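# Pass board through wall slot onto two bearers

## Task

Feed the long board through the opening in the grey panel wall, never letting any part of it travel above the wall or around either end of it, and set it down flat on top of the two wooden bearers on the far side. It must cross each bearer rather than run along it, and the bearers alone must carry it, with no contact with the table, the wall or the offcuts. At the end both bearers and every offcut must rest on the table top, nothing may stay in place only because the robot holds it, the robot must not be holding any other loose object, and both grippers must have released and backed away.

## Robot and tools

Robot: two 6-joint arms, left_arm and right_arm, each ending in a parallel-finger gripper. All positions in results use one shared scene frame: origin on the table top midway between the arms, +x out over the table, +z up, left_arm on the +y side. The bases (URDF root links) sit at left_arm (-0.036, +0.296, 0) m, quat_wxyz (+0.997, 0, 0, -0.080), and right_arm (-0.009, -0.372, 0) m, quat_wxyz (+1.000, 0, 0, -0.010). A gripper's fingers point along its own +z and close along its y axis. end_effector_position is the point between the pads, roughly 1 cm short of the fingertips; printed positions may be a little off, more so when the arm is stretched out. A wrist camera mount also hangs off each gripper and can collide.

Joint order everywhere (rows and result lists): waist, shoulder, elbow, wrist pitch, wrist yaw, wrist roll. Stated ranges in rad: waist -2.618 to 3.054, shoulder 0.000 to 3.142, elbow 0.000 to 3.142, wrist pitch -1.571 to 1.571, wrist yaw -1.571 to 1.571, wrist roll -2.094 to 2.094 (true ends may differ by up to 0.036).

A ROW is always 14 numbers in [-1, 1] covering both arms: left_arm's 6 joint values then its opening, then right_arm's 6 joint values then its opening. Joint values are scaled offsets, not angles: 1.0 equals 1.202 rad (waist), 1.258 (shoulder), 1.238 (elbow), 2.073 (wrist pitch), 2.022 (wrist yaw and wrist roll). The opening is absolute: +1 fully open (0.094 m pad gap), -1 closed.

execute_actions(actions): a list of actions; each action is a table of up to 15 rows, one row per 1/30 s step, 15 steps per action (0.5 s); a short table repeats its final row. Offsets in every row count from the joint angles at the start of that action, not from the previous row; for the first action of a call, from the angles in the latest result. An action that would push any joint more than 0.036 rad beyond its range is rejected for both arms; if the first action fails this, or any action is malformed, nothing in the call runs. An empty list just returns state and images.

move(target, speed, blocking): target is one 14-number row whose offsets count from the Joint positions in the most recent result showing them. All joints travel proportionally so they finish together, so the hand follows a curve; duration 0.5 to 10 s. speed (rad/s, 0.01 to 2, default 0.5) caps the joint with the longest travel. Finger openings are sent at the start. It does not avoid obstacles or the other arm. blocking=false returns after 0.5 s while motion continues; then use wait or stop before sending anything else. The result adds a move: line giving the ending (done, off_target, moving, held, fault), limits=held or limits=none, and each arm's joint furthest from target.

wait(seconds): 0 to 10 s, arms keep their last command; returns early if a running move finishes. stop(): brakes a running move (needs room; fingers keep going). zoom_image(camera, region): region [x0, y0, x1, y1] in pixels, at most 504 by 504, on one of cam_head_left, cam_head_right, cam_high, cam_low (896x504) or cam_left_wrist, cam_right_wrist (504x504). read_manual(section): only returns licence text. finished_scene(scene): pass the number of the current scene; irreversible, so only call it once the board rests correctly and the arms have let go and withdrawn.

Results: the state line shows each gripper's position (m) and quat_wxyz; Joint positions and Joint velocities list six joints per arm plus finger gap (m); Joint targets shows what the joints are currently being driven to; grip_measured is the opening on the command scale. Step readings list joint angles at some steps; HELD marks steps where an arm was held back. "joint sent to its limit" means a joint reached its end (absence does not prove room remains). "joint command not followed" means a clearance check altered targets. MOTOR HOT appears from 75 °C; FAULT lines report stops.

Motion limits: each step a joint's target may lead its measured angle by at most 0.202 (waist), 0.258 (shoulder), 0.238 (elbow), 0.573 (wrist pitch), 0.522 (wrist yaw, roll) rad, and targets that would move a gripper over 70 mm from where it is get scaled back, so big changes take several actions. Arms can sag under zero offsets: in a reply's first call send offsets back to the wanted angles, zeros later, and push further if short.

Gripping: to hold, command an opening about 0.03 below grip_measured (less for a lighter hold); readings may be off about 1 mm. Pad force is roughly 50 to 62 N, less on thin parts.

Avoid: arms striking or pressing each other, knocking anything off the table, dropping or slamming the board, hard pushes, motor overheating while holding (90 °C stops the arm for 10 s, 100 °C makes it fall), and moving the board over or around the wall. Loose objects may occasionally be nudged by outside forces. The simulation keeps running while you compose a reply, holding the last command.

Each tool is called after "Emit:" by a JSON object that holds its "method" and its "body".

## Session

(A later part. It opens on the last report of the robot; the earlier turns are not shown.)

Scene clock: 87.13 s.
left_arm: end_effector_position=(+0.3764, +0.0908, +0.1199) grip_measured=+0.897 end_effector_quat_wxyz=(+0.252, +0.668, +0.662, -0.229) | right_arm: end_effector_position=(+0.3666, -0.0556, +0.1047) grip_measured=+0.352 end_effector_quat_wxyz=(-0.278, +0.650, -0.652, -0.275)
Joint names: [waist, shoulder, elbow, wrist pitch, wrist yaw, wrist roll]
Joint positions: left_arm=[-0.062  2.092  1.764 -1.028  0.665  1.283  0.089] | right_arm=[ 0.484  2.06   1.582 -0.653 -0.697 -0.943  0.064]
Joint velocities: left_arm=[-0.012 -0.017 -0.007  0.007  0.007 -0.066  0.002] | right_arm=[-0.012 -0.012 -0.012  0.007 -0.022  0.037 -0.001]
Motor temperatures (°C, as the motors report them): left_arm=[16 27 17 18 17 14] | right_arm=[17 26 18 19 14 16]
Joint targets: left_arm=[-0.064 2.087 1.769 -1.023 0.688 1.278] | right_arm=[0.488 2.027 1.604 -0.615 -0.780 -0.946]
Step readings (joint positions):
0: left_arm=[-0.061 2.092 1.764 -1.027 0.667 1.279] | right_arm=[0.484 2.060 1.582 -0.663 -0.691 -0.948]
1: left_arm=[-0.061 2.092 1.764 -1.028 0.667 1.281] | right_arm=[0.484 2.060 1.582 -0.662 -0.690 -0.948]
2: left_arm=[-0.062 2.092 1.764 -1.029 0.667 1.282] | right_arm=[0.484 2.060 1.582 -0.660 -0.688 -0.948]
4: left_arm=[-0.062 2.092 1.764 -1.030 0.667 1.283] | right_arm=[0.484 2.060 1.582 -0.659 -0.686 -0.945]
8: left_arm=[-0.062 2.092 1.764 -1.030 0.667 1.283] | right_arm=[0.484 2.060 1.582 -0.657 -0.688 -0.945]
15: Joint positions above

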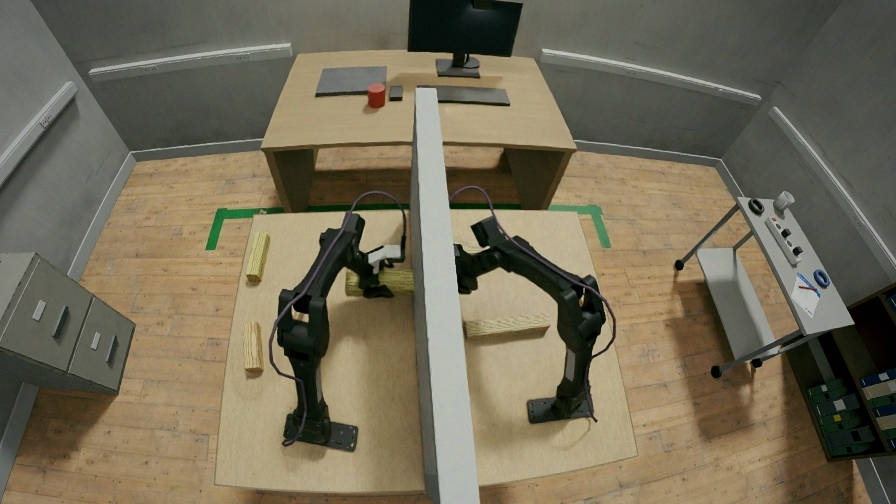

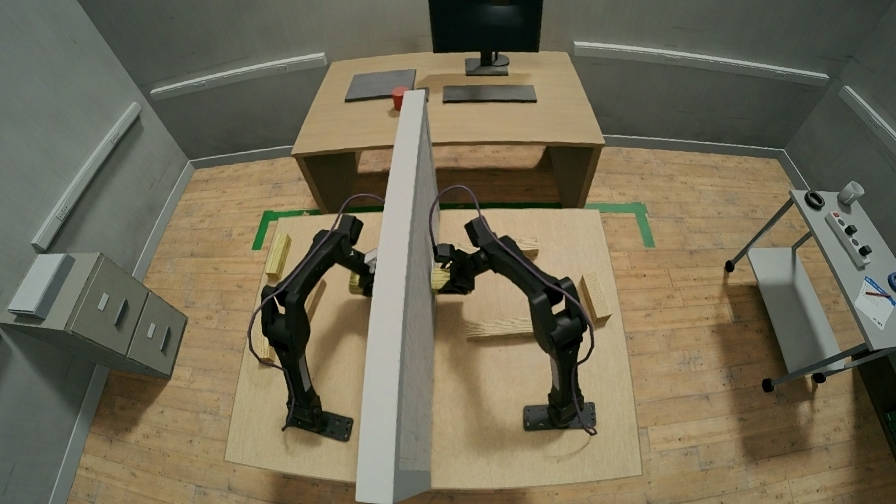

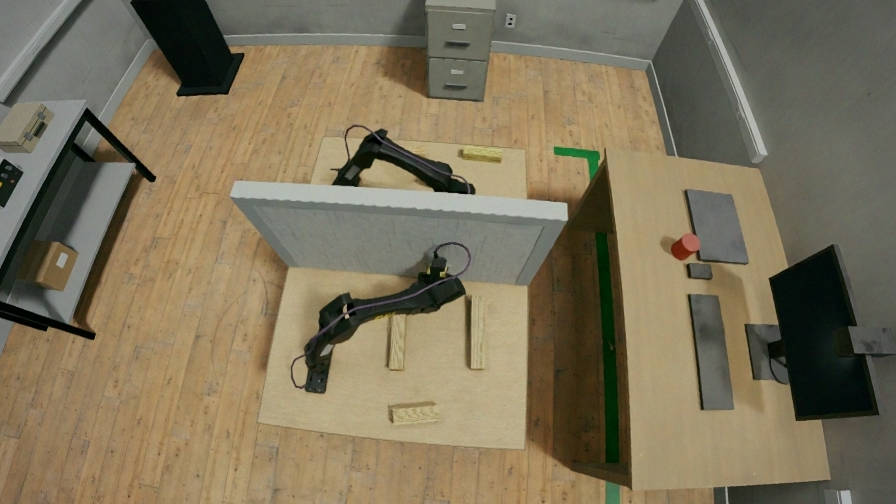

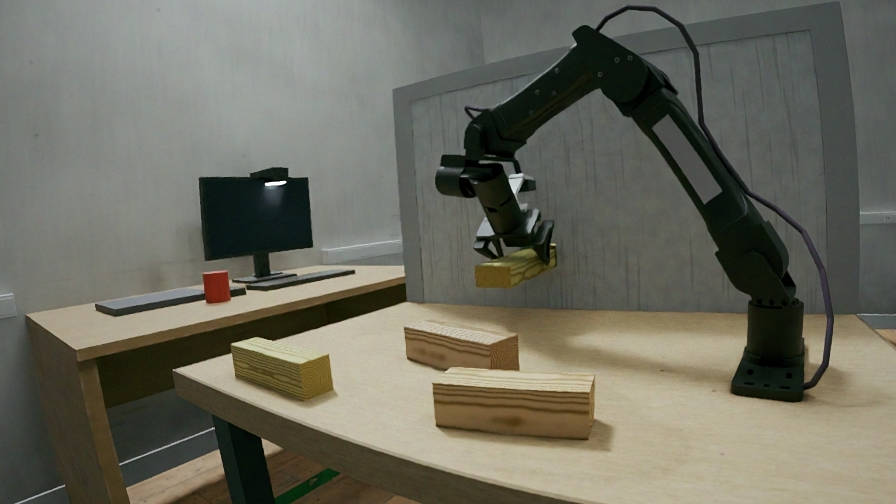

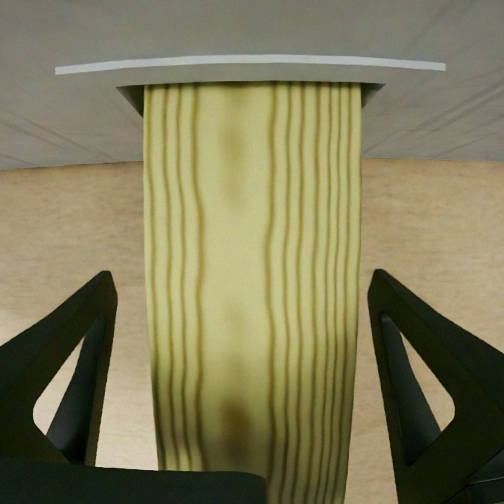

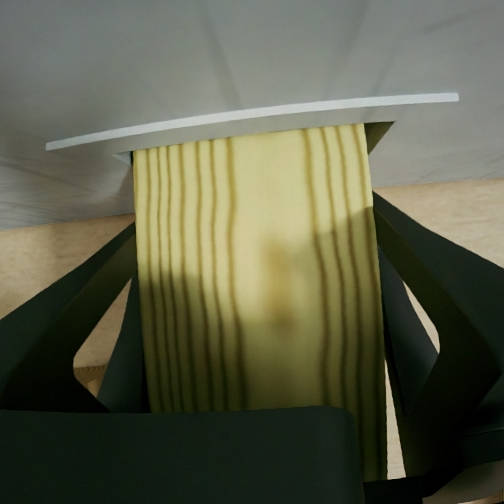

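Emit:
{"method": "execute_actions", "body": {"actions": [[[-0.0017,-0.004,0.004,0.0024,0.0114,-0.001,0.9, -0.0185,-0.0302,-0.0225,0.0145,-0.0336,-0.0070,0.1],
[-0.0017,-0.004,0.004,0.0024,0.0114,-0.001,0.9, -0.0260,-0.0318,-0.0275,0.0106,-0.0312,-0.0127,0.1],
[-0.0017,-0.004,0.004,0.0024,0.0114,-0.001,0.9, -0.0351,-0.0326,-0.0346,0.0072,-0.0302,-0.0193,0.1],
[-0.0017,-0.004,0.004,0.0024,0.0114,-0.001,0.9, -0.0456,-0.0334,-0.0436,0.0048,-0.0321,-0.0272,0.1],
[-0.0017,-0.004,0.004,0.0024,0.0114,-0.001,0.9, -0.0565,-0.0358,-0.0545,0.0048,-0.0388,-0.0367,0.1],
[-0.0017,-0.004,0.004,0.0024,0.0114,-0.001,0.9, -0.0673,-0.0390,-0.0655,0.0048,-0.0481,-0.0464,0.1],
[-0.0017,-0.004,0.004,0.0024,0.0114,-0.001,0.9, -0.0758,-0.0421,-0.0759,0.0048,-0.0581,-0.0562,0.1],
[-0.0017,-0.004,0.004,0.0024,0.0114,-0.001,0.9, -0.0841,-0.0461,-0.0851,0.0048,-0.0645,-0.0634,0.1],
[-0.0017,-0.004,0.004,0.0024,0.0114,-0.001,0.9, -0.0920,-0.0500,-0.0929,0.0048,-0.0700,-0.0711,0.1],
[-0.0017,-0.004,0.004,0.0024,0.0114,-0.001,0.9, -0.1006,-0.0529,-0.0985,0.0024,-0.0726,-0.0783,0.1],
[-0.0017,-0.004,0.004,0.0024,0.0114,-0.001,0.9, -0.1098,-0.0557,-0.1021,-0.0064,-0.0732,-0.0858,0.1],
[-0.0017,-0.004,0.004,0.0024,0.0114,-0.001,0.9, -0.1190,-0.0583,-0.1054,-0.0154,-0.0720,-0.0931,0.1],
[-0.0017,-0.004,0.004,0.0024,0.0114,-0.001,0.9, -0.1283,-0.0607,-0.1083,-0.0258,-0.0717,-0.1007,0.1],
[-0.0017,-0.004,0.004,0.0024,0.0114,-0.001,0.9, -0.1376,-0.0630,-0.1110,-0.0310,-0.0717,-0.1074,0.1],
[-0.0017,-0.004,0.004,0.0024,0.0114,-0.001,0.9, -0.1471,-0.0649,-0.1133,-0.0370,-0.0725,-0.1163,0.1]],
[[-0.0017,-0.004,0.004,0.0024,0.0114,-0.001,0.9, -0.0361,-0.0231,-0.0233,-0.0243,-0.0262,-0.0408,0.1],
[-0.0017,-0.004,0.004,0.0024,0.0114,-0.001,0.9, -0.0458,-0.0246,-0.0250,-0.0301,-0.0280,-0.0491,0.1],
[-0.0017,-0.004,0.004,0.0024,0.0114,-0.001,0.9, -0.0555,-0.0261,-0.0266,-0.0360,-0.0293,-0.0575,0.1],
[-0.0017,-0.004,0.004,0.0024,0.0114,-0.001,0.9, -0.0648,-0.0273,-0.0278,-0.0423,-0.0312,-0.0656,0.1],
[-0.0017,-0.004,0.004,0.0024,0.0114,-0.001,0.9, -0.0732,-0.0282,-0.0286,-0.0485,-0.0322,-0.0742,0.1],
[-0.0017,-0.004,0.004,0.0024,0.0114,-0.001,0.9, -0.0803,-0.0289,-0.0292,-0.0549,-0.0338,-0.0830,0.1],
[-0.0017,-0.004,0.004,0.0024,0.0114,-0.001,0.9, -0.0858,-0.0294,-0.0295,-0.0584,-0.0346,-0.0871,0.1],
[-0.0017,-0.004,0.004,0.0024,0.0114,-0.001,0.9, -0.0898,-0.0294,-0.0295,-0.0603,-0.0346,-0.0894,0.1],
[-0.0017,-0.004,0.004,0.0024,0.0114,-0.001,0.9, -0.0923,-0.0294,-0.0295,-0.0605,-0.0347,-0.0887,0.1],
[-0.0017,-0.004,0.004,0.0024,0.0114,-0.001,0.9, -0.0933,-0.0294,-0.0295,-0.0598,-0.0342,-0.0877,0.1],
[-0.0017,-0.004,0.004,0.0024,0.0114,-0.001,0.9, -0.0933,-0.0294,-0.0295,-0.0582,-0.0338,-0.0849,0.1],
[-0.0017,-0.004,0.004,0.0024,0.0114,-0.001,0.9, -0.0933,-0.0294,-0.0295,-0.0557,-0.0323,-0.0812,0.1],
[-0.0017,-0.004,0.004,0.0024,0.0114,-0.001,0.9, -0.0933,-0.0294,-0.0295,-0.0531,-0.0323,-0.0759,0.1]]]}}

Scene clock: 92.33 s.
left_arm: end_effector_position=(+0.3765, +0.0908, +0.1200) grip_measured=+0.899 end_effector_quat_wxyz=(+0.252, +0.668, +0.662, -0.229) | right_arm: end_effector_position=(+0.3675, -0.1544, +0.0964) grip_measured=+0.352 end_effector_quat_wxyz=(-0.295, +0.640, -0.643, -0.299)
Joint names: [waist, shoulder, elbow, wrist pitch, wrist yaw, wrist roll]
Joint positions: left_arm=[-0.062  2.092  1.764 -1.027  0.665  1.283  0.089] | right_arm=[ 0.232  1.999  1.442 -0.777 -0.842 -1.249  0.064]
Joint velocities: left_arm=[-0.012 -0.017  0.002  0.007  0.007 -0.022  0.   ] | right_arm=[-0.007 -0.002  0.002 -0.066  0.022 -0.037 -0.   ]
Motor temperatures (°C, as the motors report them): left_arm=[16 27 18 18 17 14] | right_arm=[17 27 18 19 15 16]
Joint targets: left_arm=[-0.064 2.087 1.769 -1.022 0.688 1.280] | right_arm=[0.225 1.973 1.426 -0.790 -0.869 -1.257]
Step readings (joint positions; steps 1 to 15: 1st action; 16 to 30: 2nd action):
0: left_arm=[-0.062 2.092 1.764 -1.027 0.665 1.283] | right_arm=[0.484 2.060 1.582 -0.653 -0.697 -0.943]
1: left_arm=[-0.062 2.092 1.764 -1.027 0.665 1.283] | right_arm=[0.483 2.060 1.578 -0.651 -0.697 -0.944]
2: left_arm=[-0.062 2.092 1.764 -1.027 0.665 1.283] | right_arm=[0.480 2.058 1.572 -0.649 -0.700 -0.945]
4: left_arm=[-0.062 2.092 1.764 -1.027 0.665 1.283] | right_arm=[0.469 2.052 1.557 -0.647 -0.712 -0.956]
8: left_arm=[-0.062 2.092 1.764 -1.027 0.665 1.283] | right_arm=[0.422 2.036 1.512 -0.645 -0.755 -1.007]
15: left_arm=[-0.062 2.092 1.764 -1.027 0.665 1.283] | right_arm=[0.337 2.010 1.463 -0.680 -0.803 -1.104]
16: left_arm=[-0.062 2.092 1.764 -1.027 0.665 1.283] | right_arm=[0.327 2.008 1.459 -0.689 -0.808 -1.118]
17: left_arm=[-0.062 2.092 1.764 -1.027 0.665 1.283] | right_arm=[0.316 2.006 1.455 -0.698 -0.812 -1.131]
19: left_arm=[-0.062 2.092 1.764 -1.027 0.665 1.283] | right_arm=[0.293 2.004 1.449 -0.716 -0.823 -1.162]
23: left_arm=[-0.062 2.092 1.764 -1.027 0.665 1.283] | right_arm=[0.251 2.001 1.443 -0.757 -0.838 -1.223]
30: Joint positions above

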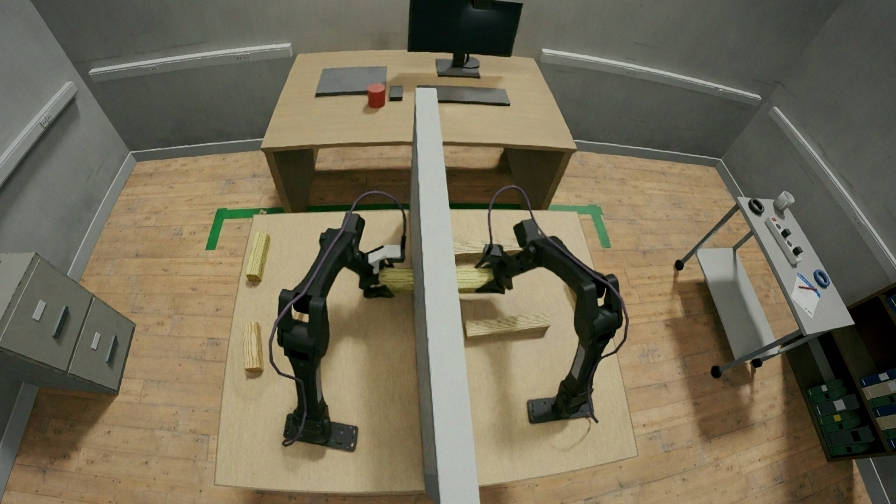

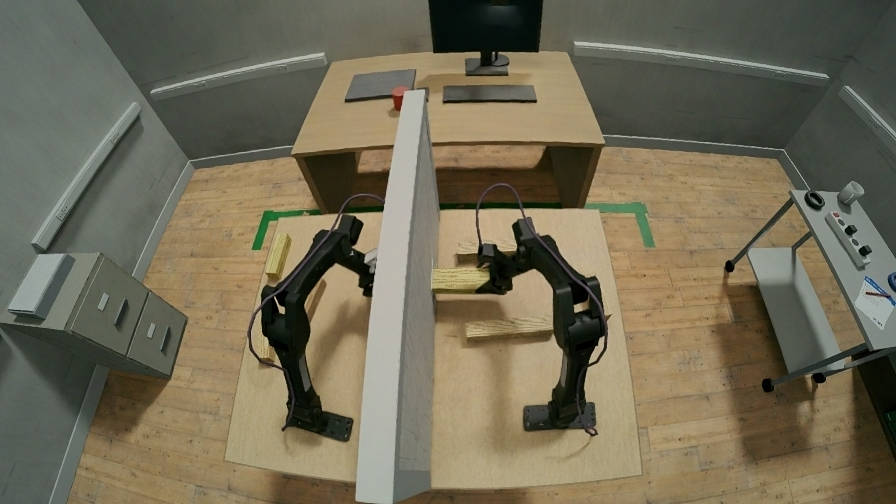

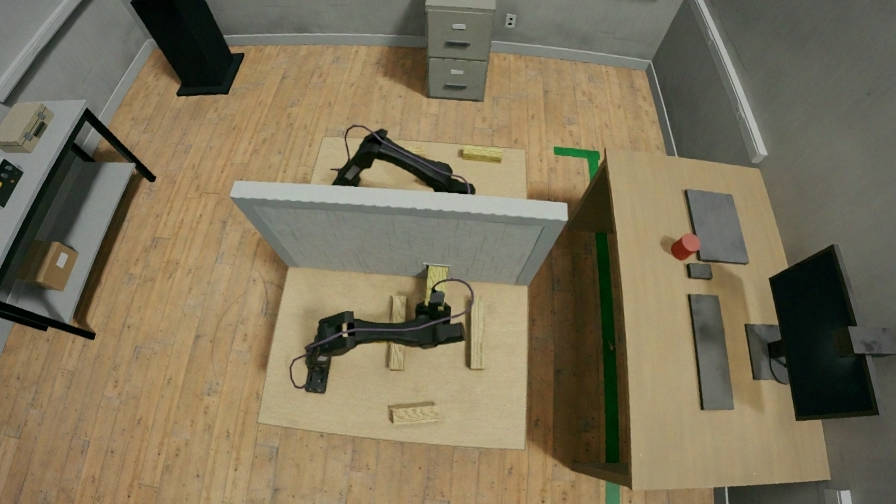

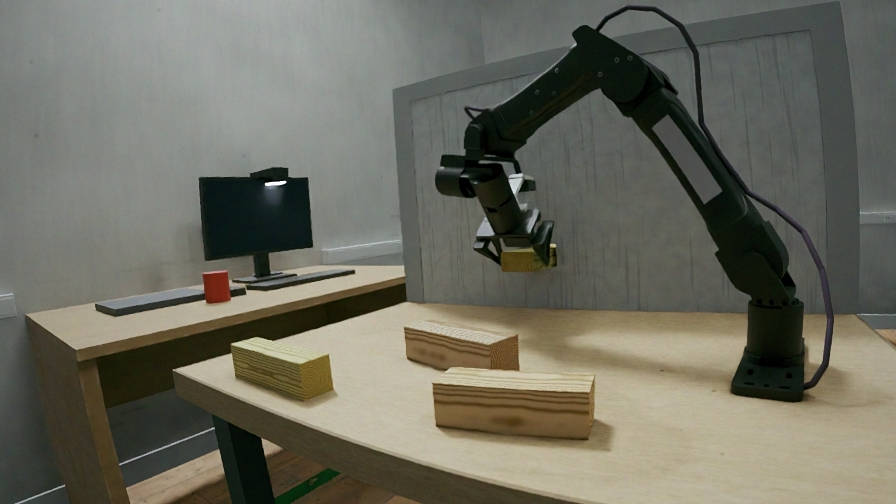

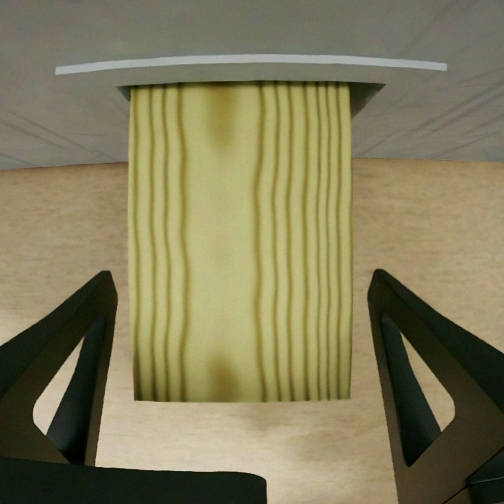

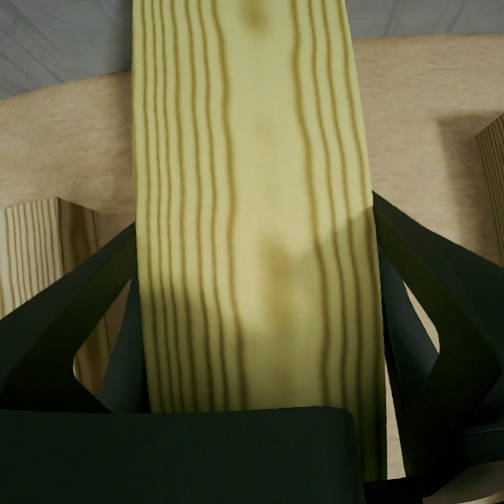

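Emit:
{"method": "execute_actions", "body": {"actions": [[[-0.0017,-0.004,0.004,0.0024,0.0114,-0.001,0.6, -0.0058,-0.0207,-0.0129,-0.0063,-0.0134,-0.004,0.1],
[-0.0017,-0.004,0.004,0.0024,0.0114,-0.001,0.45, -0.0058,-0.0207,-0.0129,-0.0063,-0.0134,-0.004,0.1],
[-0.0017,-0.004,0.004,0.0024,0.0114,-0.001,0.38, -0.0058,-0.0207,-0.0129,-0.0063,-0.0134,-0.004,0.1],
[-0.0017,-0.004,0.004,0.0024,0.0114,-0.001,0.33, -0.0058,-0.0207,-0.0129,-0.0063,-0.0134,-0.004,0.1],
[-0.0017,-0.004,0.004,0.0024,0.0114,-0.001,0.25, -0.0058,-0.0207,-0.0129,-0.0063,-0.0134,-0.004,0.1],
[-0.0017,-0.004,0.004,0.0024,0.0114,-0.001,0.1, -0.0058,-0.0207,-0.0129,-0.0063,-0.0134,-0.004,0.1],
[-0.0017,-0.004,0.004,0.0024,0.0114,-0.001,0.1, -0.003,-0.014,0.0,-0.003,-0.010,-0.002,0.33],
[-0.0017,-0.004,0.004,0.0024,0.0114,-0.001,0.1, 0.0,-0.008,0.010,0.0,-0.0075,0.0,0.55],
[-0.0017,-0.004,0.004,0.0024,0.0114,-0.001,0.1, 0.005,-0.004,0.022,0.0,-0.0075,0.002,0.8],
[-0.0017,-0.004,0.004,0.0024,0.0114,-0.001,0.1, 0.0296,0.0134,0.0404,0.0036,0.0029,0.0106,1],
[-0.0017,-0.004,0.004,0.0024,0.0114,-0.001,0.1, 0.0417,0.0176,0.0494,0.0045,0.0128,0.0216,1],
[-0.0017,-0.004,0.004,0.0024,0.0114,-0.001,0.1, 0.0545,0.0219,0.0588,0.0056,0.0244,0.0346,1],
[-0.0017,-0.004,0.004,0.0024,0.0114,-0.001,0.1, 0.0672,0.0263,0.0682,0.0068,0.0361,0.0475,1],
[-0.0017,-0.004,0.004,0.0024,0.0114,-0.001,0.1, 0.0775,0.0298,0.0758,0.0077,0.0456,0.0582,1],
[-0.0017,-0.004,0.004,0.0024,0.0114,-0.001,0.1, 0.0902,0.0342,0.0851,0.0083,0.0525,0.0658,1]],
[[-0.0017,-0.004,0.004,0.0024,0.0114,-0.001,0.1, 0.0488,0.0200,0.0545,0.0062,0.0303,0.0410,1],
[-0.0017,-0.004,0.004,0.0024,0.0114,-0.001,0.1, 0.0615,0.0244,0.0640,0.0068,0.0371,0.0487,1],
[-0.0017,-0.004,0.004,0.0024,0.0114,-0.001,0.1, 0.0742,0.0288,0.0733,0.0075,0.0440,0.0563,1],
[-0.0017,-0.004,0.004,0.0024,0.0114,-0.001,0.1, 0.0870,0.0331,0.0828,0.0082,0.0508,0.0639,1],
[-0.0017,-0.004,0.004,0.0024,0.0114,-0.001,0.1, 0.0998,0.0375,0.0922,0.0088,0.0576,0.0715,1],
[-0.0017,-0.004,0.004,0.0024,0.0114,-0.001,0.1, 0.1125,0.0419,0.1016,0.0095,0.0645,0.0791,1],
[-0.0017,-0.004,0.004,0.0024,0.0114,-0.001,0.1, 0.1252,0.0463,0.1111,0.0102,0.0713,0.0867,1],
[-0.0017,-0.004,0.004,0.0024,0.0114,-0.001,0.1, 0.1376,0.0505,0.1202,0.0108,0.0781,0.0943,1],
[-0.0017,-0.004,0.004,0.0024,0.0114,-0.001,0.1, 0.1483,0.0541,0.1281,0.0115,0.0850,0.1019,1],
[-0.0017,-0.004,0.004,0.0024,0.0114,-0.001,0.1, 0.1563,0.0569,0.1341,0.0122,0.0918,0.1095,1],
[-0.0017,-0.004,0.004,0.0024,0.0114,-0.001,0.1, 0.1611,0.0585,0.1376,0.0125,0.0953,0.1134,1],
[-0.0017,-0.004,0.004,0.0024,0.0114,-0.001,0.1, 0.1629,0.0591,0.1389,0.0124,0.0946,0.1126,1],
[-0.0017,-0.004,0.004,0.0024,0.0114,-0.001,0.1, 0.1629,0.0591,0.1389,0.0121,0.0908,0.1084,1],
[-0.0017,-0.004,0.004,0.0024,0.0114,-0.001,0.1, 0.1629,0.0591,0.1389,0.0115,0.0854,0.1023,1],
[-0.0017,-0.004,0.004,0.0024,0.0114,-0.001,0.1, 0.1629,0.0591,0.1389,0.0110,0.0799,0.0962,1]]]}}

Scene clock: 96.00 s.
left_arm: end_effector_position=(+0.3768, +0.0907, +0.1201) grip_measured=+0.340 end_effector_quat_wxyz=(+0.252, +0.667, +0.662, -0.229) | right_arm: end_effector_position=(+0.3674, -0.0612, +0.0967) grip_measured=+1.000 end_effector_quat_wxyz=(-0.249, +0.670, -0.656, -0.242)
Joint names: [waist, shoulder, elbow, wrist pitch, wrist yaw, wrist roll]
Joint positions: left_arm=[-0.062  2.092  1.764 -1.026  0.666  1.28   0.063] | right_arm=[ 0.496  2.087  1.644 -0.75  -0.617 -0.996  0.094]
Joint velocities: left_arm=[-0.007 -0.012 -0.002 -0.007  0.022  0.022  0.   ] | right_arm=[ 0.027 -0.002 -0.007  0.022 -0.007  0.037  0.   ]
Motor temperatures (°C, as the motors report them): left_arm=[16 26 18 18 17 14] | right_arm=[17 27 18 19 15 16]
Joint targets: left_arm=[-0.064 2.087 1.769 -1.021 0.689 1.278] | right_arm=[0.494 2.098 1.674 -0.748 -0.620 -0.991]
Step readings (joint positions; steps 1 to 15: 1st action; 16 to 30: 2nd action):
0: left_arm=[-0.062 2.092 1.764 -1.027 0.665 1.283] | right_arm=[0.232 1.999 1.442 -0.777 -0.842 -1.249]
1: left_arm=[-0.062 2.092 1.764 -1.027 0.665 1.283] | right_arm=[0.232 1.999 1.442 -0.777 -0.842 -1.249]
2: left_arm=[-0.062 2.092 1.764 -1.026 0.665 1.283] | right_arm=[0.232 1.999 1.442 -0.777 -0.842 -1.249]
4: left_arm=[-0.062 2.092 1.764 -1.026 0.665 1.282] | right_arm=[0.232 1.999 1.442 -0.777 -0.842 -1.250]
8: left_arm=[-0.062 2.092 1.764 -1.026 0.666 1.281] | right_arm=[0.232 1.999 1.442 -0.777 -0.842 -1.250]
15: left_arm=[-0.062 2.092 1.764 -1.026 0.666 1.280] | right_arm=[0.299 2.024 1.501 -0.771 -0.782 -1.185]
16: left_arm=[-0.062 2.092 1.764 -1.026 0.666 1.280] | right_arm=[0.316 2.029 1.515 -0.770 -0.768 -1.170]
17: left_arm=[-0.062 2.092 1.764 -1.026 0.666 1.280] | right_arm=[0.335 2.036 1.529 -0.769 -0.755 -1.155]
19: left_arm=[-0.062 2.092 1.764 -1.026 0.666 1.280] | right_arm=[0.370 2.047 1.556 -0.765 -0.728 -1.125]
23: left_arm=[-0.062 2.092 1.764 -1.026 0.666 1.280] | right_arm=[0.432 2.068 1.604 -0.759 -0.675 -1.064]
30: Joint positions above

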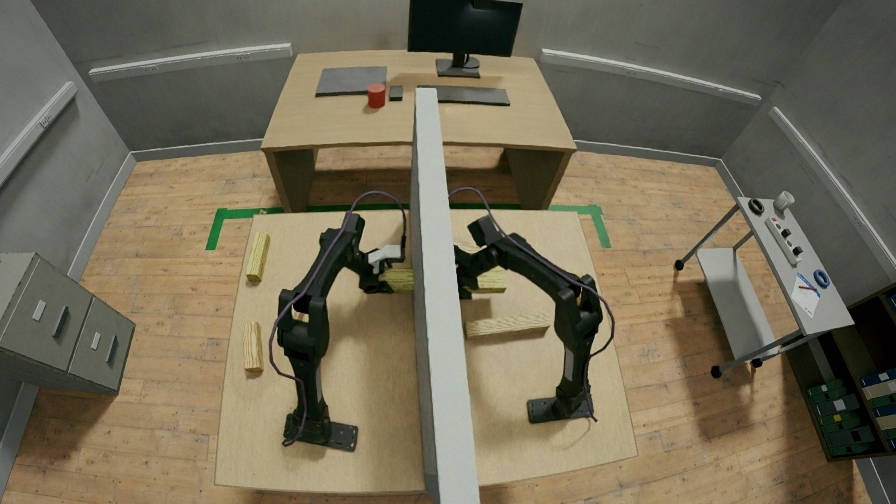

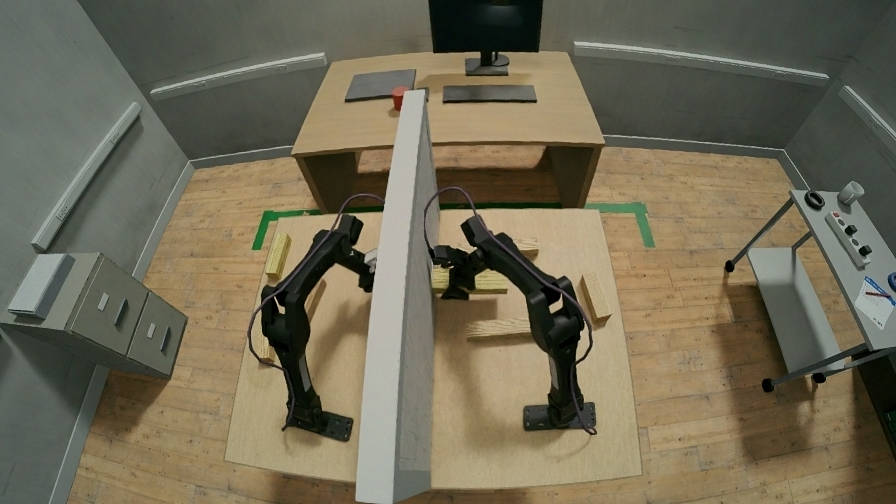

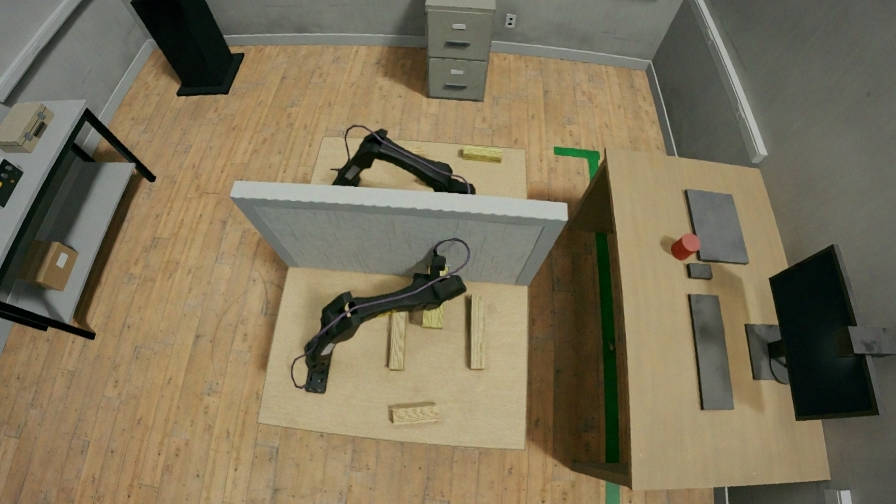

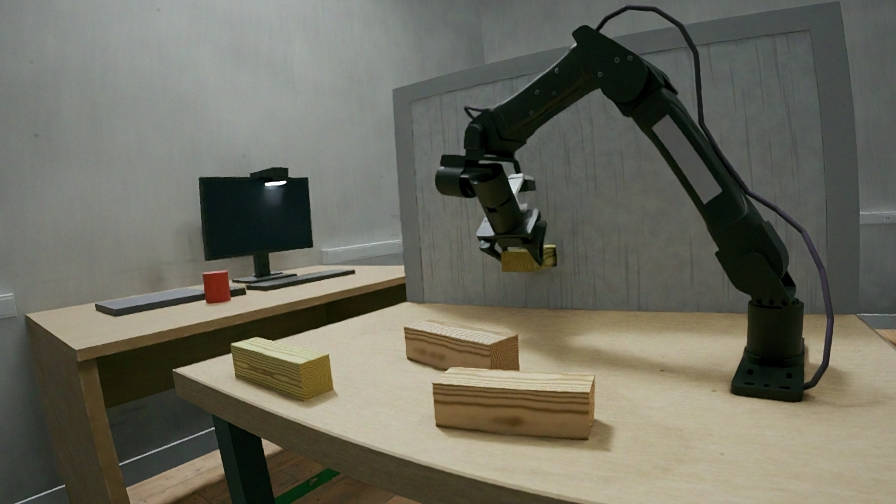

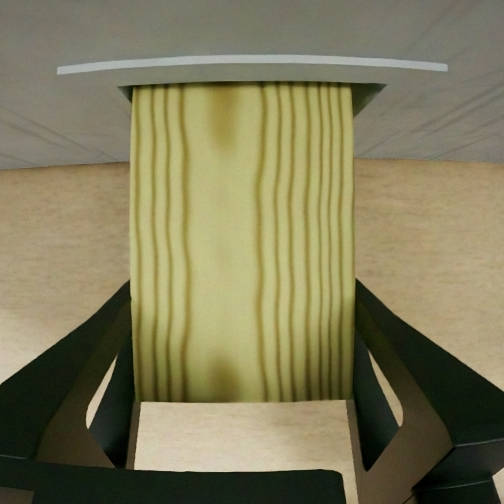

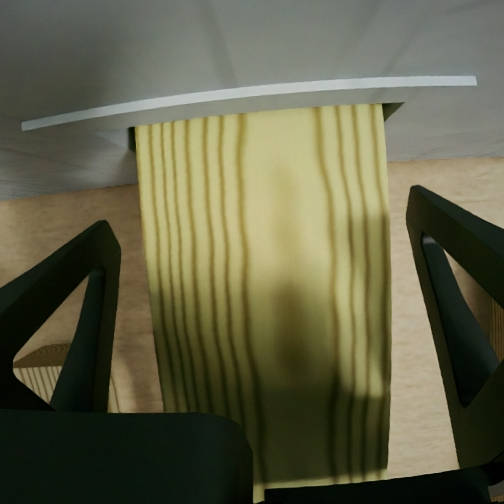

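Emit:
{"method": "execute_actions", "body": {"actions": [[[-0.0017,-0.004,0.004,0.0024,0.0114,-0.001,0.1, -0.0017,0.013,0.0242,0.001,-0.0015,0.020,0.8],
[-0.0017,-0.004,0.004,0.0024,0.0114,-0.001,0.1, -0.0017,0.0159,0.0242,0.001,-0.0015,0.020,0.6],
[-0.0017,-0.004,0.004,0.0024,0.0114,-0.001,0.1, -0.0017,0.0159,0.0242,0.001,-0.0015,0.020,0.5],
[-0.0017,-0.004,0.004,0.0024,0.0114,-0.001,0.1, -0.0017,0.0159,0.0242,0.001,-0.0015,0.0109,0.45],
[-0.0017,-0.004,0.004,0.0024,0.0114,-0.001,0.1, -0.0017,0.0159,0.0242,0.001,-0.0015,0.0109,0.42],
[-0.0017,-0.004,0.004,0.0024,0.0114,-0.001,0.1, -0.0017,0.0159,0.0242,0.001,-0.0015,0.0109,0.37],
[-0.0017,-0.004,0.004,0.0024,0.0114,-0.001,0.1, -0.0017,0.012,0.0242,0.001,-0.0015,0.0109,0.33],
[-0.0017,-0.004,0.004,0.0024,0.0114,-0.001,0.1, -0.0017,0.008,0.0242,0.001,-0.004,0.0109,0.25],
[-0.0017,-0.004,0.004,0.0024,0.0114,-0.001,0.1, -0.0017,0.004,0.0242,0.003,-0.008,0.0109,0.1],
[-0.0017,-0.004,0.004,0.0024,0.0114,-0.001,0.3, -0.0017,-0.004,0.0242,0.007,-0.014,0.0109,0.1],
[-0.0017,-0.004,0.004,0.0024,0.0114,-0.001,0.5, -0.0017,-0.014,0.0242,0.011,-0.021,0.0109,0.1],
[-0.0017,-0.004,0.004,0.0024,0.0114,-0.001,0.7, -0.0017,-0.024,0.0242,0.0145,-0.0272,0.0109,0.1],
[-0.0017,-0.004,0.004,0.0024,0.0114,-0.001,0.9, -0.0017,-0.030,0.0242,0.0145,-0.0272,0.0109,0.1],
[-0.0017,-0.004,0.004,0.0024,0.0114,-0.001,1.0, -0.0017,-0.0326,0.0242,0.0145,-0.0272,0.0109,0.1]]]}}

Scene clock: 98.93 s.
left_arm: end_effector_position=(+0.3769, +0.0906, +0.1201) grip_measured=+0.987 end_effector_quat_wxyz=(+0.253, +0.667, +0.662, -0.229) | right_arm: end_effector_position=(+0.3694, -0.0607, +0.0946) grip_measured=+0.352 end_effector_quat_wxyz=(-0.249, +0.664, -0.662, -0.242)
Joint names: [waist, shoulder, elbow, wrist pitch, wrist yaw, wrist roll]
Joint positions: left_arm=[-0.062  2.092  1.764 -1.025  0.666  1.28   0.093] | right_arm=[ 0.497  2.093  1.644 -0.74  -0.613 -0.977  0.064]
Joint velocities: left_arm=[-0.017 -0.017 -0.002  0.007 -0.066 -0.037  0.027] | right_arm=[-0.002 -0.002 -0.002  0.037  0.022  0.007  0.   ]
Motor temperatures (°C, as the motors report them): left_arm=[16 26 18 18 17 14] | right_arm=[17 27 18 19 15 16]
Joint targets: left_arm=[-0.064 2.087 1.769 -1.021 0.689 1.278] | right_arm=[0.494 2.047 1.674 -0.720 -0.673 -0.974]
Step readings (joint positions):
0: left_arm=[-0.062 2.092 1.764 -1.026 0.666 1.280] | right_arm=[0.497 2.088 1.644 -0.750 -0.614 -0.996]
1: left_arm=[-0.062 2.092 1.764 -1.026 0.666 1.280] | right_arm=[0.497 2.088 1.644 -0.750 -0.614 -0.991]
2: left_arm=[-0.062 2.092 1.764 -1.026 0.666 1.280] | right_arm=[0.497 2.089 1.644 -0.750 -0.614 -0.985]
4: left_arm=[-0.062 2.092 1.764 -1.026 0.666 1.280] | right_arm=[0.497 2.092 1.644 -0.750 -0.614 -0.979]
8: left_arm=[-0.062 2.092 1.764 -1.026 0.666 1.280] | right_arm=[0.497 2.095 1.644 -0.740 -0.609 -0.977]
15: Joint positions above

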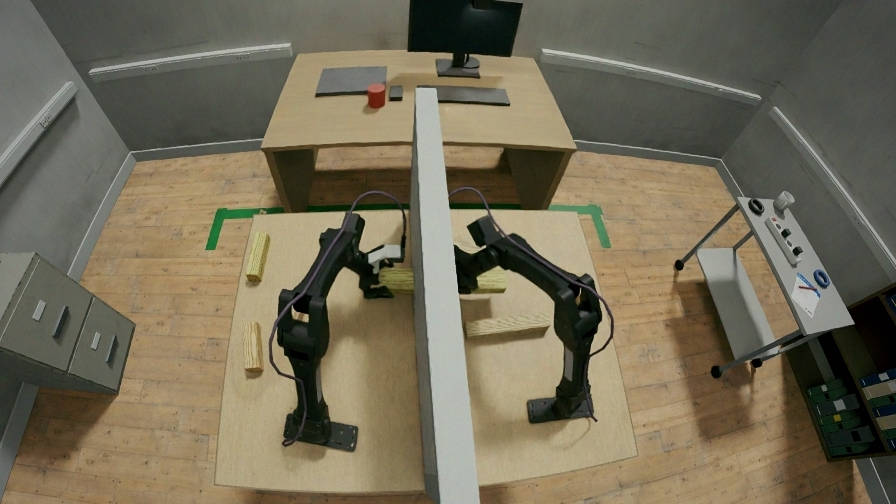

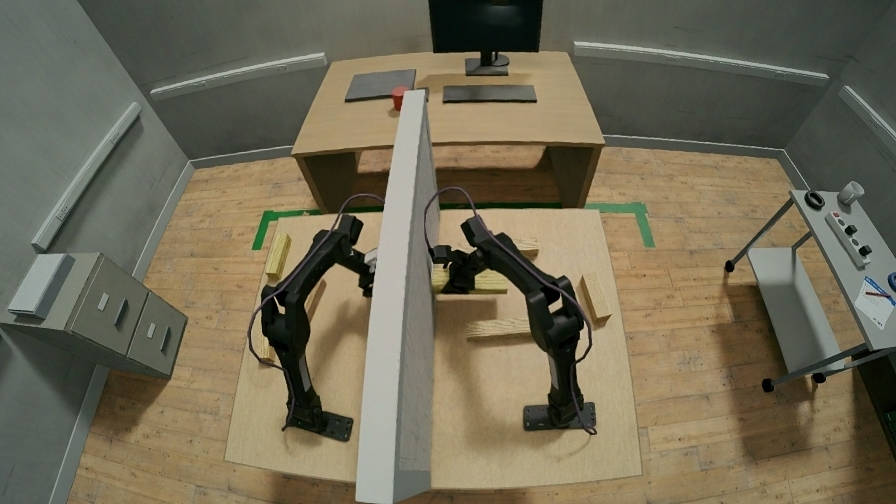

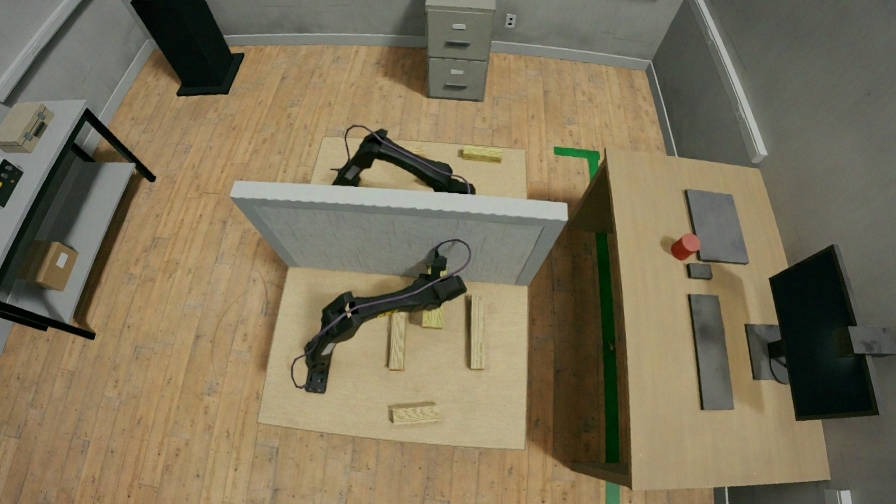

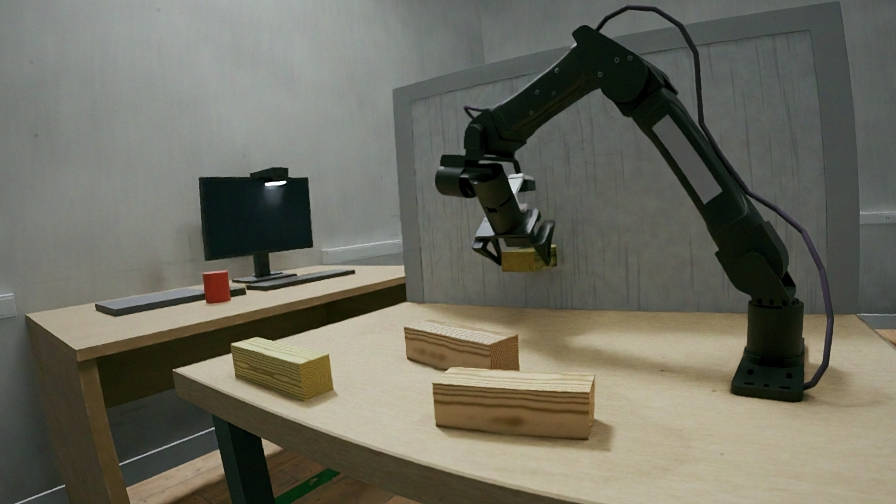

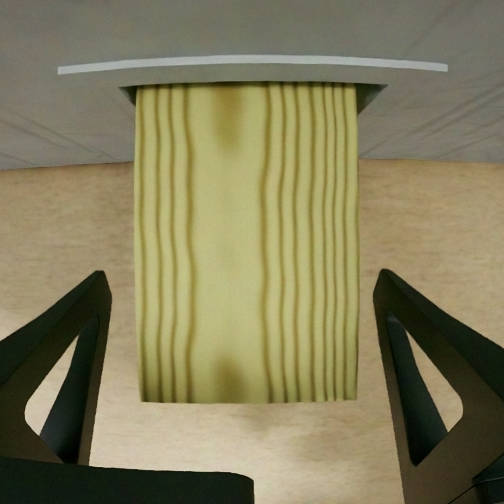

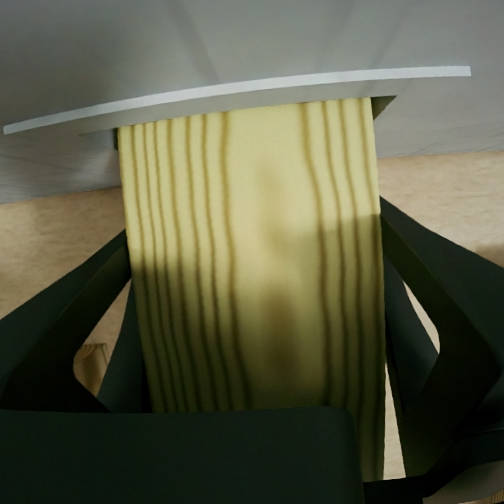

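Emit:
{"method": "execute_actions", "body": {"actions": [[[-0.0017,-0.004,0.004,0.002,0.0114,-0.001,1, -0.0265,-0.0491,-0.0194,0.0047,-0.0334,-0.0114,0.1],
[-0.0017,-0.004,0.004,0.002,0.0114,-0.001,1, -0.0375,-0.0542,-0.0207,0.0007,-0.0365,-0.0203,0.1],
[-0.0017,-0.004,0.004,0.002,0.0114,-0.001,1, -0.0508,-0.0603,-0.0283,-0.0047,-0.0400,-0.0314,0.1],
[-0.0017,-0.004,0.004,0.002,0.0114,-0.001,1, -0.0644,-0.0674,-0.0370,-0.0111,-0.0440,-0.0438,0.1],
[-0.0017,-0.004,0.004,0.002,0.0114,-0.001,1, -0.0768,-0.0733,-0.0454,-0.0192,-0.0480,-0.0586,0.1],
[-0.0017,-0.004,0.004,0.002,0.0114,-0.001,1, -0.0880,-0.0796,-0.0532,-0.0289,-0.0530,-0.0750,0.1],
[-0.0017,-0.004,0.004,0.002,0.0114,-0.001,1, -0.0992,-0.0846,-0.0603,-0.0360,-0.0558,-0.0859,0.1],
[-0.0017,-0.004,0.004,0.002,0.0114,-0.001,1, -0.1106,-0.0900,-0.0670,-0.0433,-0.0585,-0.0965,0.1],
[-0.0017,-0.004,0.004,0.002,0.0114,-0.001,1, -0.1234,-0.0944,-0.0734,-0.0505,-0.0609,-0.1074,0.1],
[-0.0017,-0.004,0.004,0.002,0.0114,-0.001,1, -0.1378,-0.0984,-0.0792,-0.0564,-0.0632,-0.1182,0.1],
[-0.0017,-0.004,0.004,0.002,0.0114,-0.001,1, -0.1522,-0.1024,-0.0848,-0.0629,-0.0654,-0.1292,0.1],
[-0.0017,-0.004,0.004,0.002,0.0114,-0.001,1, -0.1670,-0.1056,-0.0897,-0.0695,-0.0676,-0.1403,0.1],
[-0.0017,-0.004,0.004,0.002,0.0114,-0.001,1, -0.1818,-0.1083,-0.0941,-0.0751,-0.0693,-0.1515,0.1],
[-0.0017,-0.004,0.004,0.002,0.0114,-0.001,1, -0.1968,-0.1109,-0.0978,-0.0825,-0.0712,-0.1630,0.1],
[-0.0017,-0.004,0.004,0.002,0.0114,-0.001,1, -0.2118,-0.1126,-0.1008,-0.0903,-0.0729,-0.1745,0.1]],
[[0.010,-0.012,0.004,0.002,0.0114,-0.001,1, -0.0532,-0.0405,-0.0127,-0.0308,-0.0433,-0.0621,0.1],
[0.022,-0.022,0.004,0.002,0.0114,-0.001,1, -0.0686,-0.0417,-0.0144,-0.0390,-0.0447,-0.0738,0.1],
[0.038,-0.032,0.004,0.002,0.0114,-0.001,1, -0.0840,-0.0426,-0.0155,-0.0474,-0.0461,-0.0858,0.1],
[0.056,-0.042,0.004,0.002,0.0114,-0.001,1, -0.0996,-0.0425,-0.0160,-0.0560,-0.0475,-0.0983,0.1],
[0.074,-0.052,0.004,0.002,0.0114,-0.001,1, -0.1152,-0.0425,-0.0161,-0.0646,-0.0486,-0.1104,0.1],
[0.092,-0.062,0.004,0.002,0.0114,-0.001,1, -0.1309,-0.0420,-0.0161,-0.0735,-0.0494,-0.1229,0.1],
[0.110,-0.072,0.004,0.002,0.0114,-0.001,1, -0.1463,-0.0406,-0.010,-0.0825,-0.0504,-0.1356,0.1],
[0.128,-0.080,0.004,0.002,0.0114,-0.001,1, -0.1590,-0.0406,-0.006,-0.0908,-0.0510,-0.1481,0.1],
[0.144,-0.087,0.004,0.002,0.0114,-0.001,1, -0.1691,-0.0406,-0.006,-0.0984,-0.0515,-0.1607,0.1],
[0.156,-0.092,0.004,0.002,0.0114,-0.001,1, -0.1765,-0.0406,-0.006,-0.1002,-0.0511,-0.1626,0.1],
[0.163,-0.095,0.004,0.002,0.0114,-0.001,1, -0.1813,-0.0406,-0.006,-0.1008,-0.0510,-0.1629,0.1],
[0.166,-0.095,0.004,0.002,0.0114,-0.001,1, -0.1823,-0.0406,-0.006,-0.0999,-0.0506,-0.1606,0.1],
[0.166,-0.095,0.004,0.002,0.0114,-0.001,1, -0.1823,-0.0406,-0.006,-0.0976,-0.0500,-0.1556,0.1],
[0.166,-0.095,0.004,0.002,0.0114,-0.001,1, -0.1823,-0.0406,-0.006,-0.0944,-0.0500,-0.1494,0.1],
[0.166,-0.095,0.004,0.002,0.0114,-0.001,1, -0.1823,-0.0406,-0.006,-0.0896,-0.0500,-0.1405,0.1]]]}}

Scene clock: 104.20 s.
left_arm: end_effector_position=(+0.4106, +0.1857, +0.1669) grip_measured=+1.000 end_effector_quat_wxyz=(+0.319, +0.601, +0.714, -0.166) | right_arm: end_effector_position=(+0.3675, -0.2430, +0.0971) grip_measured=+0.352 end_effector_quat_wxyz=(-0.246, +0.662, -0.666, -0.239)
Joint names: [waist, shoulder, elbow, wrist pitch, wrist yaw, wrist roll]
Joint positions: left_arm=[ 0.159  1.984  1.764 -1.017  0.669  1.28   0.094] | right_arm=[ 0.056  1.983  1.515 -1.058 -0.7   -1.514  0.064]
Joint velocities: left_arm=[ 0.022 -0.027 -0.002 -0.022 -0.081 -0.081  0.   ] | right_arm=[-0.012 -0.012  0.007 -0.007  0.007  0.007  0.   ]
Motor temperatures (°C, as the motors report them): left_arm=[16 26 18 18 17 14] | right_arm=[17 28 18 19 15 16]
Joint targets: left_arm=[0.137 1.973 1.769 -1.021 0.689 1.278] | right_arm=[0.061 1.944 1.523 -1.067 -0.777 -1.517]
Step readings (joint positions; steps 1 to 15: 1st action; 16 to 30: 2nd action):
0: left_arm=[-0.062 2.092 1.764 -1.025 0.666 1.280] | right_arm=[0.497 2.091 1.644 -0.740 -0.613 -0.977]
1: left_arm=[-0.062 2.092 1.764 -1.025 0.666 1.280] | right_arm=[0.494 2.088 1.639 -0.739 -0.614 -0.979]
2: left_arm=[-0.062 2.092 1.764 -1.025 0.666 1.280] | right_arm=[0.490 2.083 1.632 -0.740 -0.618 -0.985]
4: left_arm=[-0.062 2.092 1.764 -1.025 0.666 1.280] | right_arm=[0.471 2.069 1.614 -0.751 -0.628 -1.007]
8: left_arm=[-0.062 2.092 1.764 -1.025 0.666 1.280] | right_arm=[0.401 2.034 1.578 -0.792 -0.647 -1.081]
15: left_arm=[-0.062 2.092 1.764 -1.025 0.666 1.280] | right_arm=[0.280 1.996 1.531 -0.881 -0.676 -1.232]
16: left_arm=[-0.062 2.092 1.764 -1.025 0.666 1.280] | right_arm=[0.262 1.992 1.526 -0.894 -0.680 -1.256]
17: left_arm=[-0.061 2.092 1.764 -1.025 0.667 1.280] | right_arm=[0.243 1.990 1.522 -0.908 -0.683 -1.279]
19: left_arm=[-0.049 2.088 1.764 -1.024 0.668 1.280] | right_arm=[0.204 1.986 1.517 -0.940 -0.691 -1.329]
23: left_arm=[0.028 2.052 1.764 -1.024 0.669 1.280] | right_arm=[0.126 1.983 1.515 -1.004 -0.699 -1.427]
30: Joint positions above

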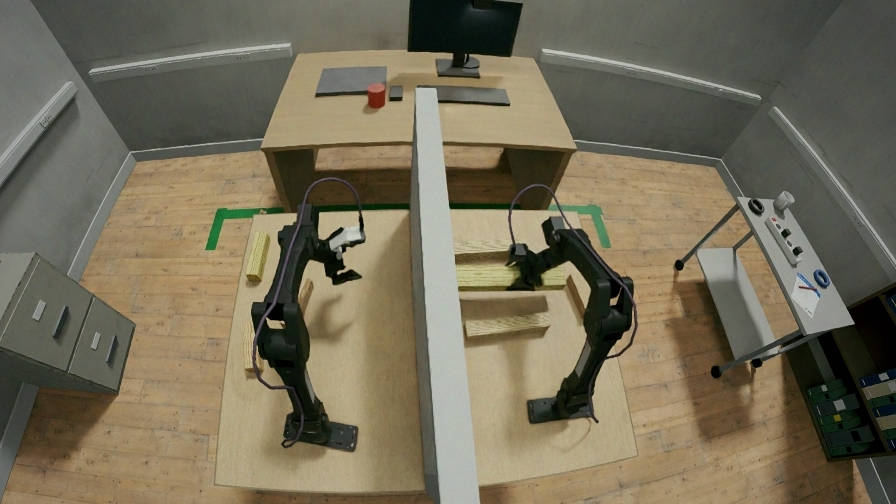

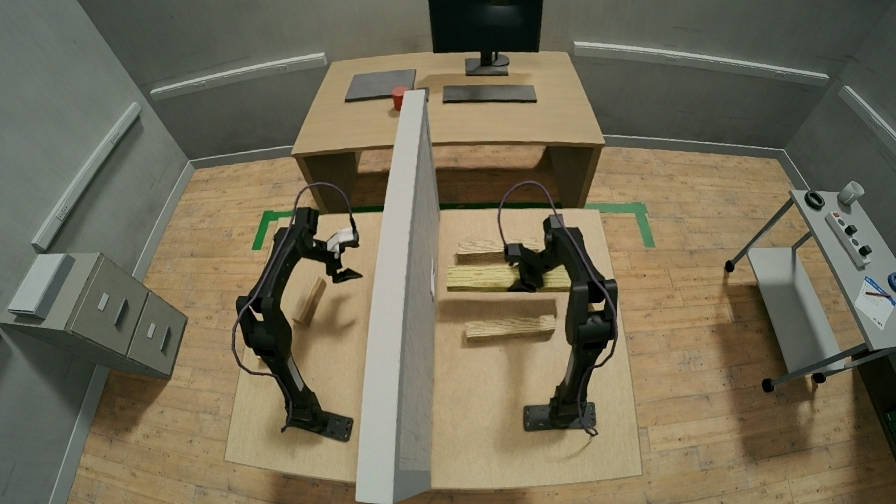

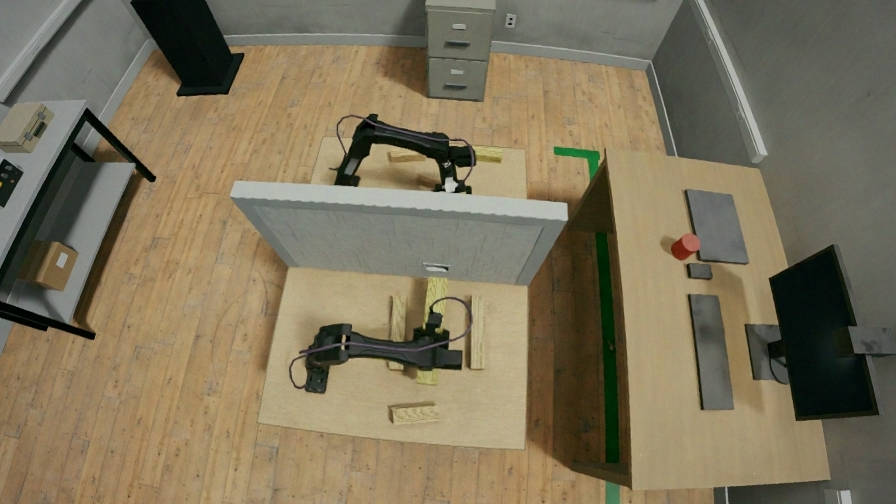

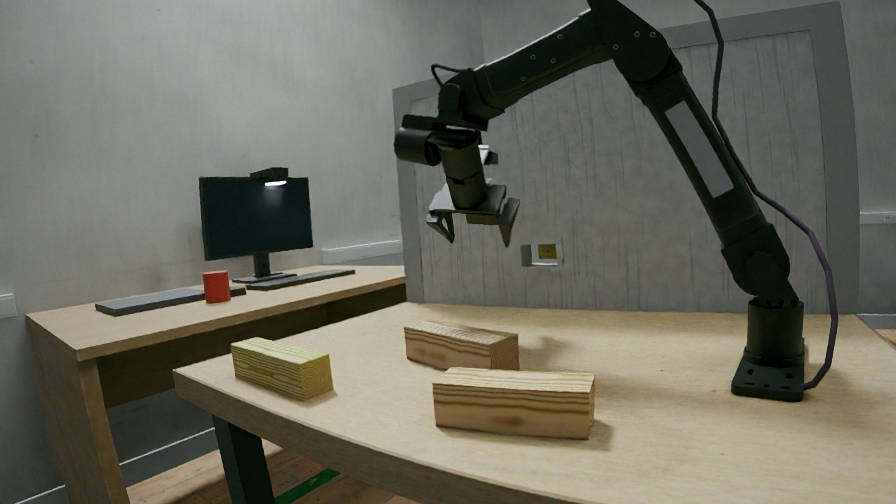

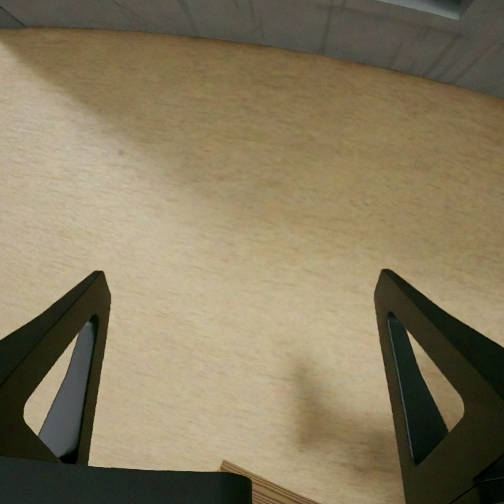

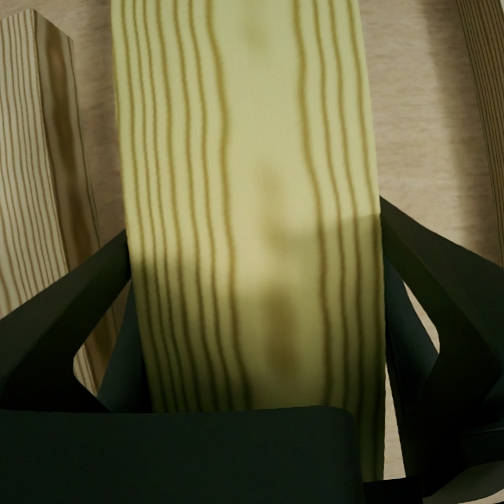

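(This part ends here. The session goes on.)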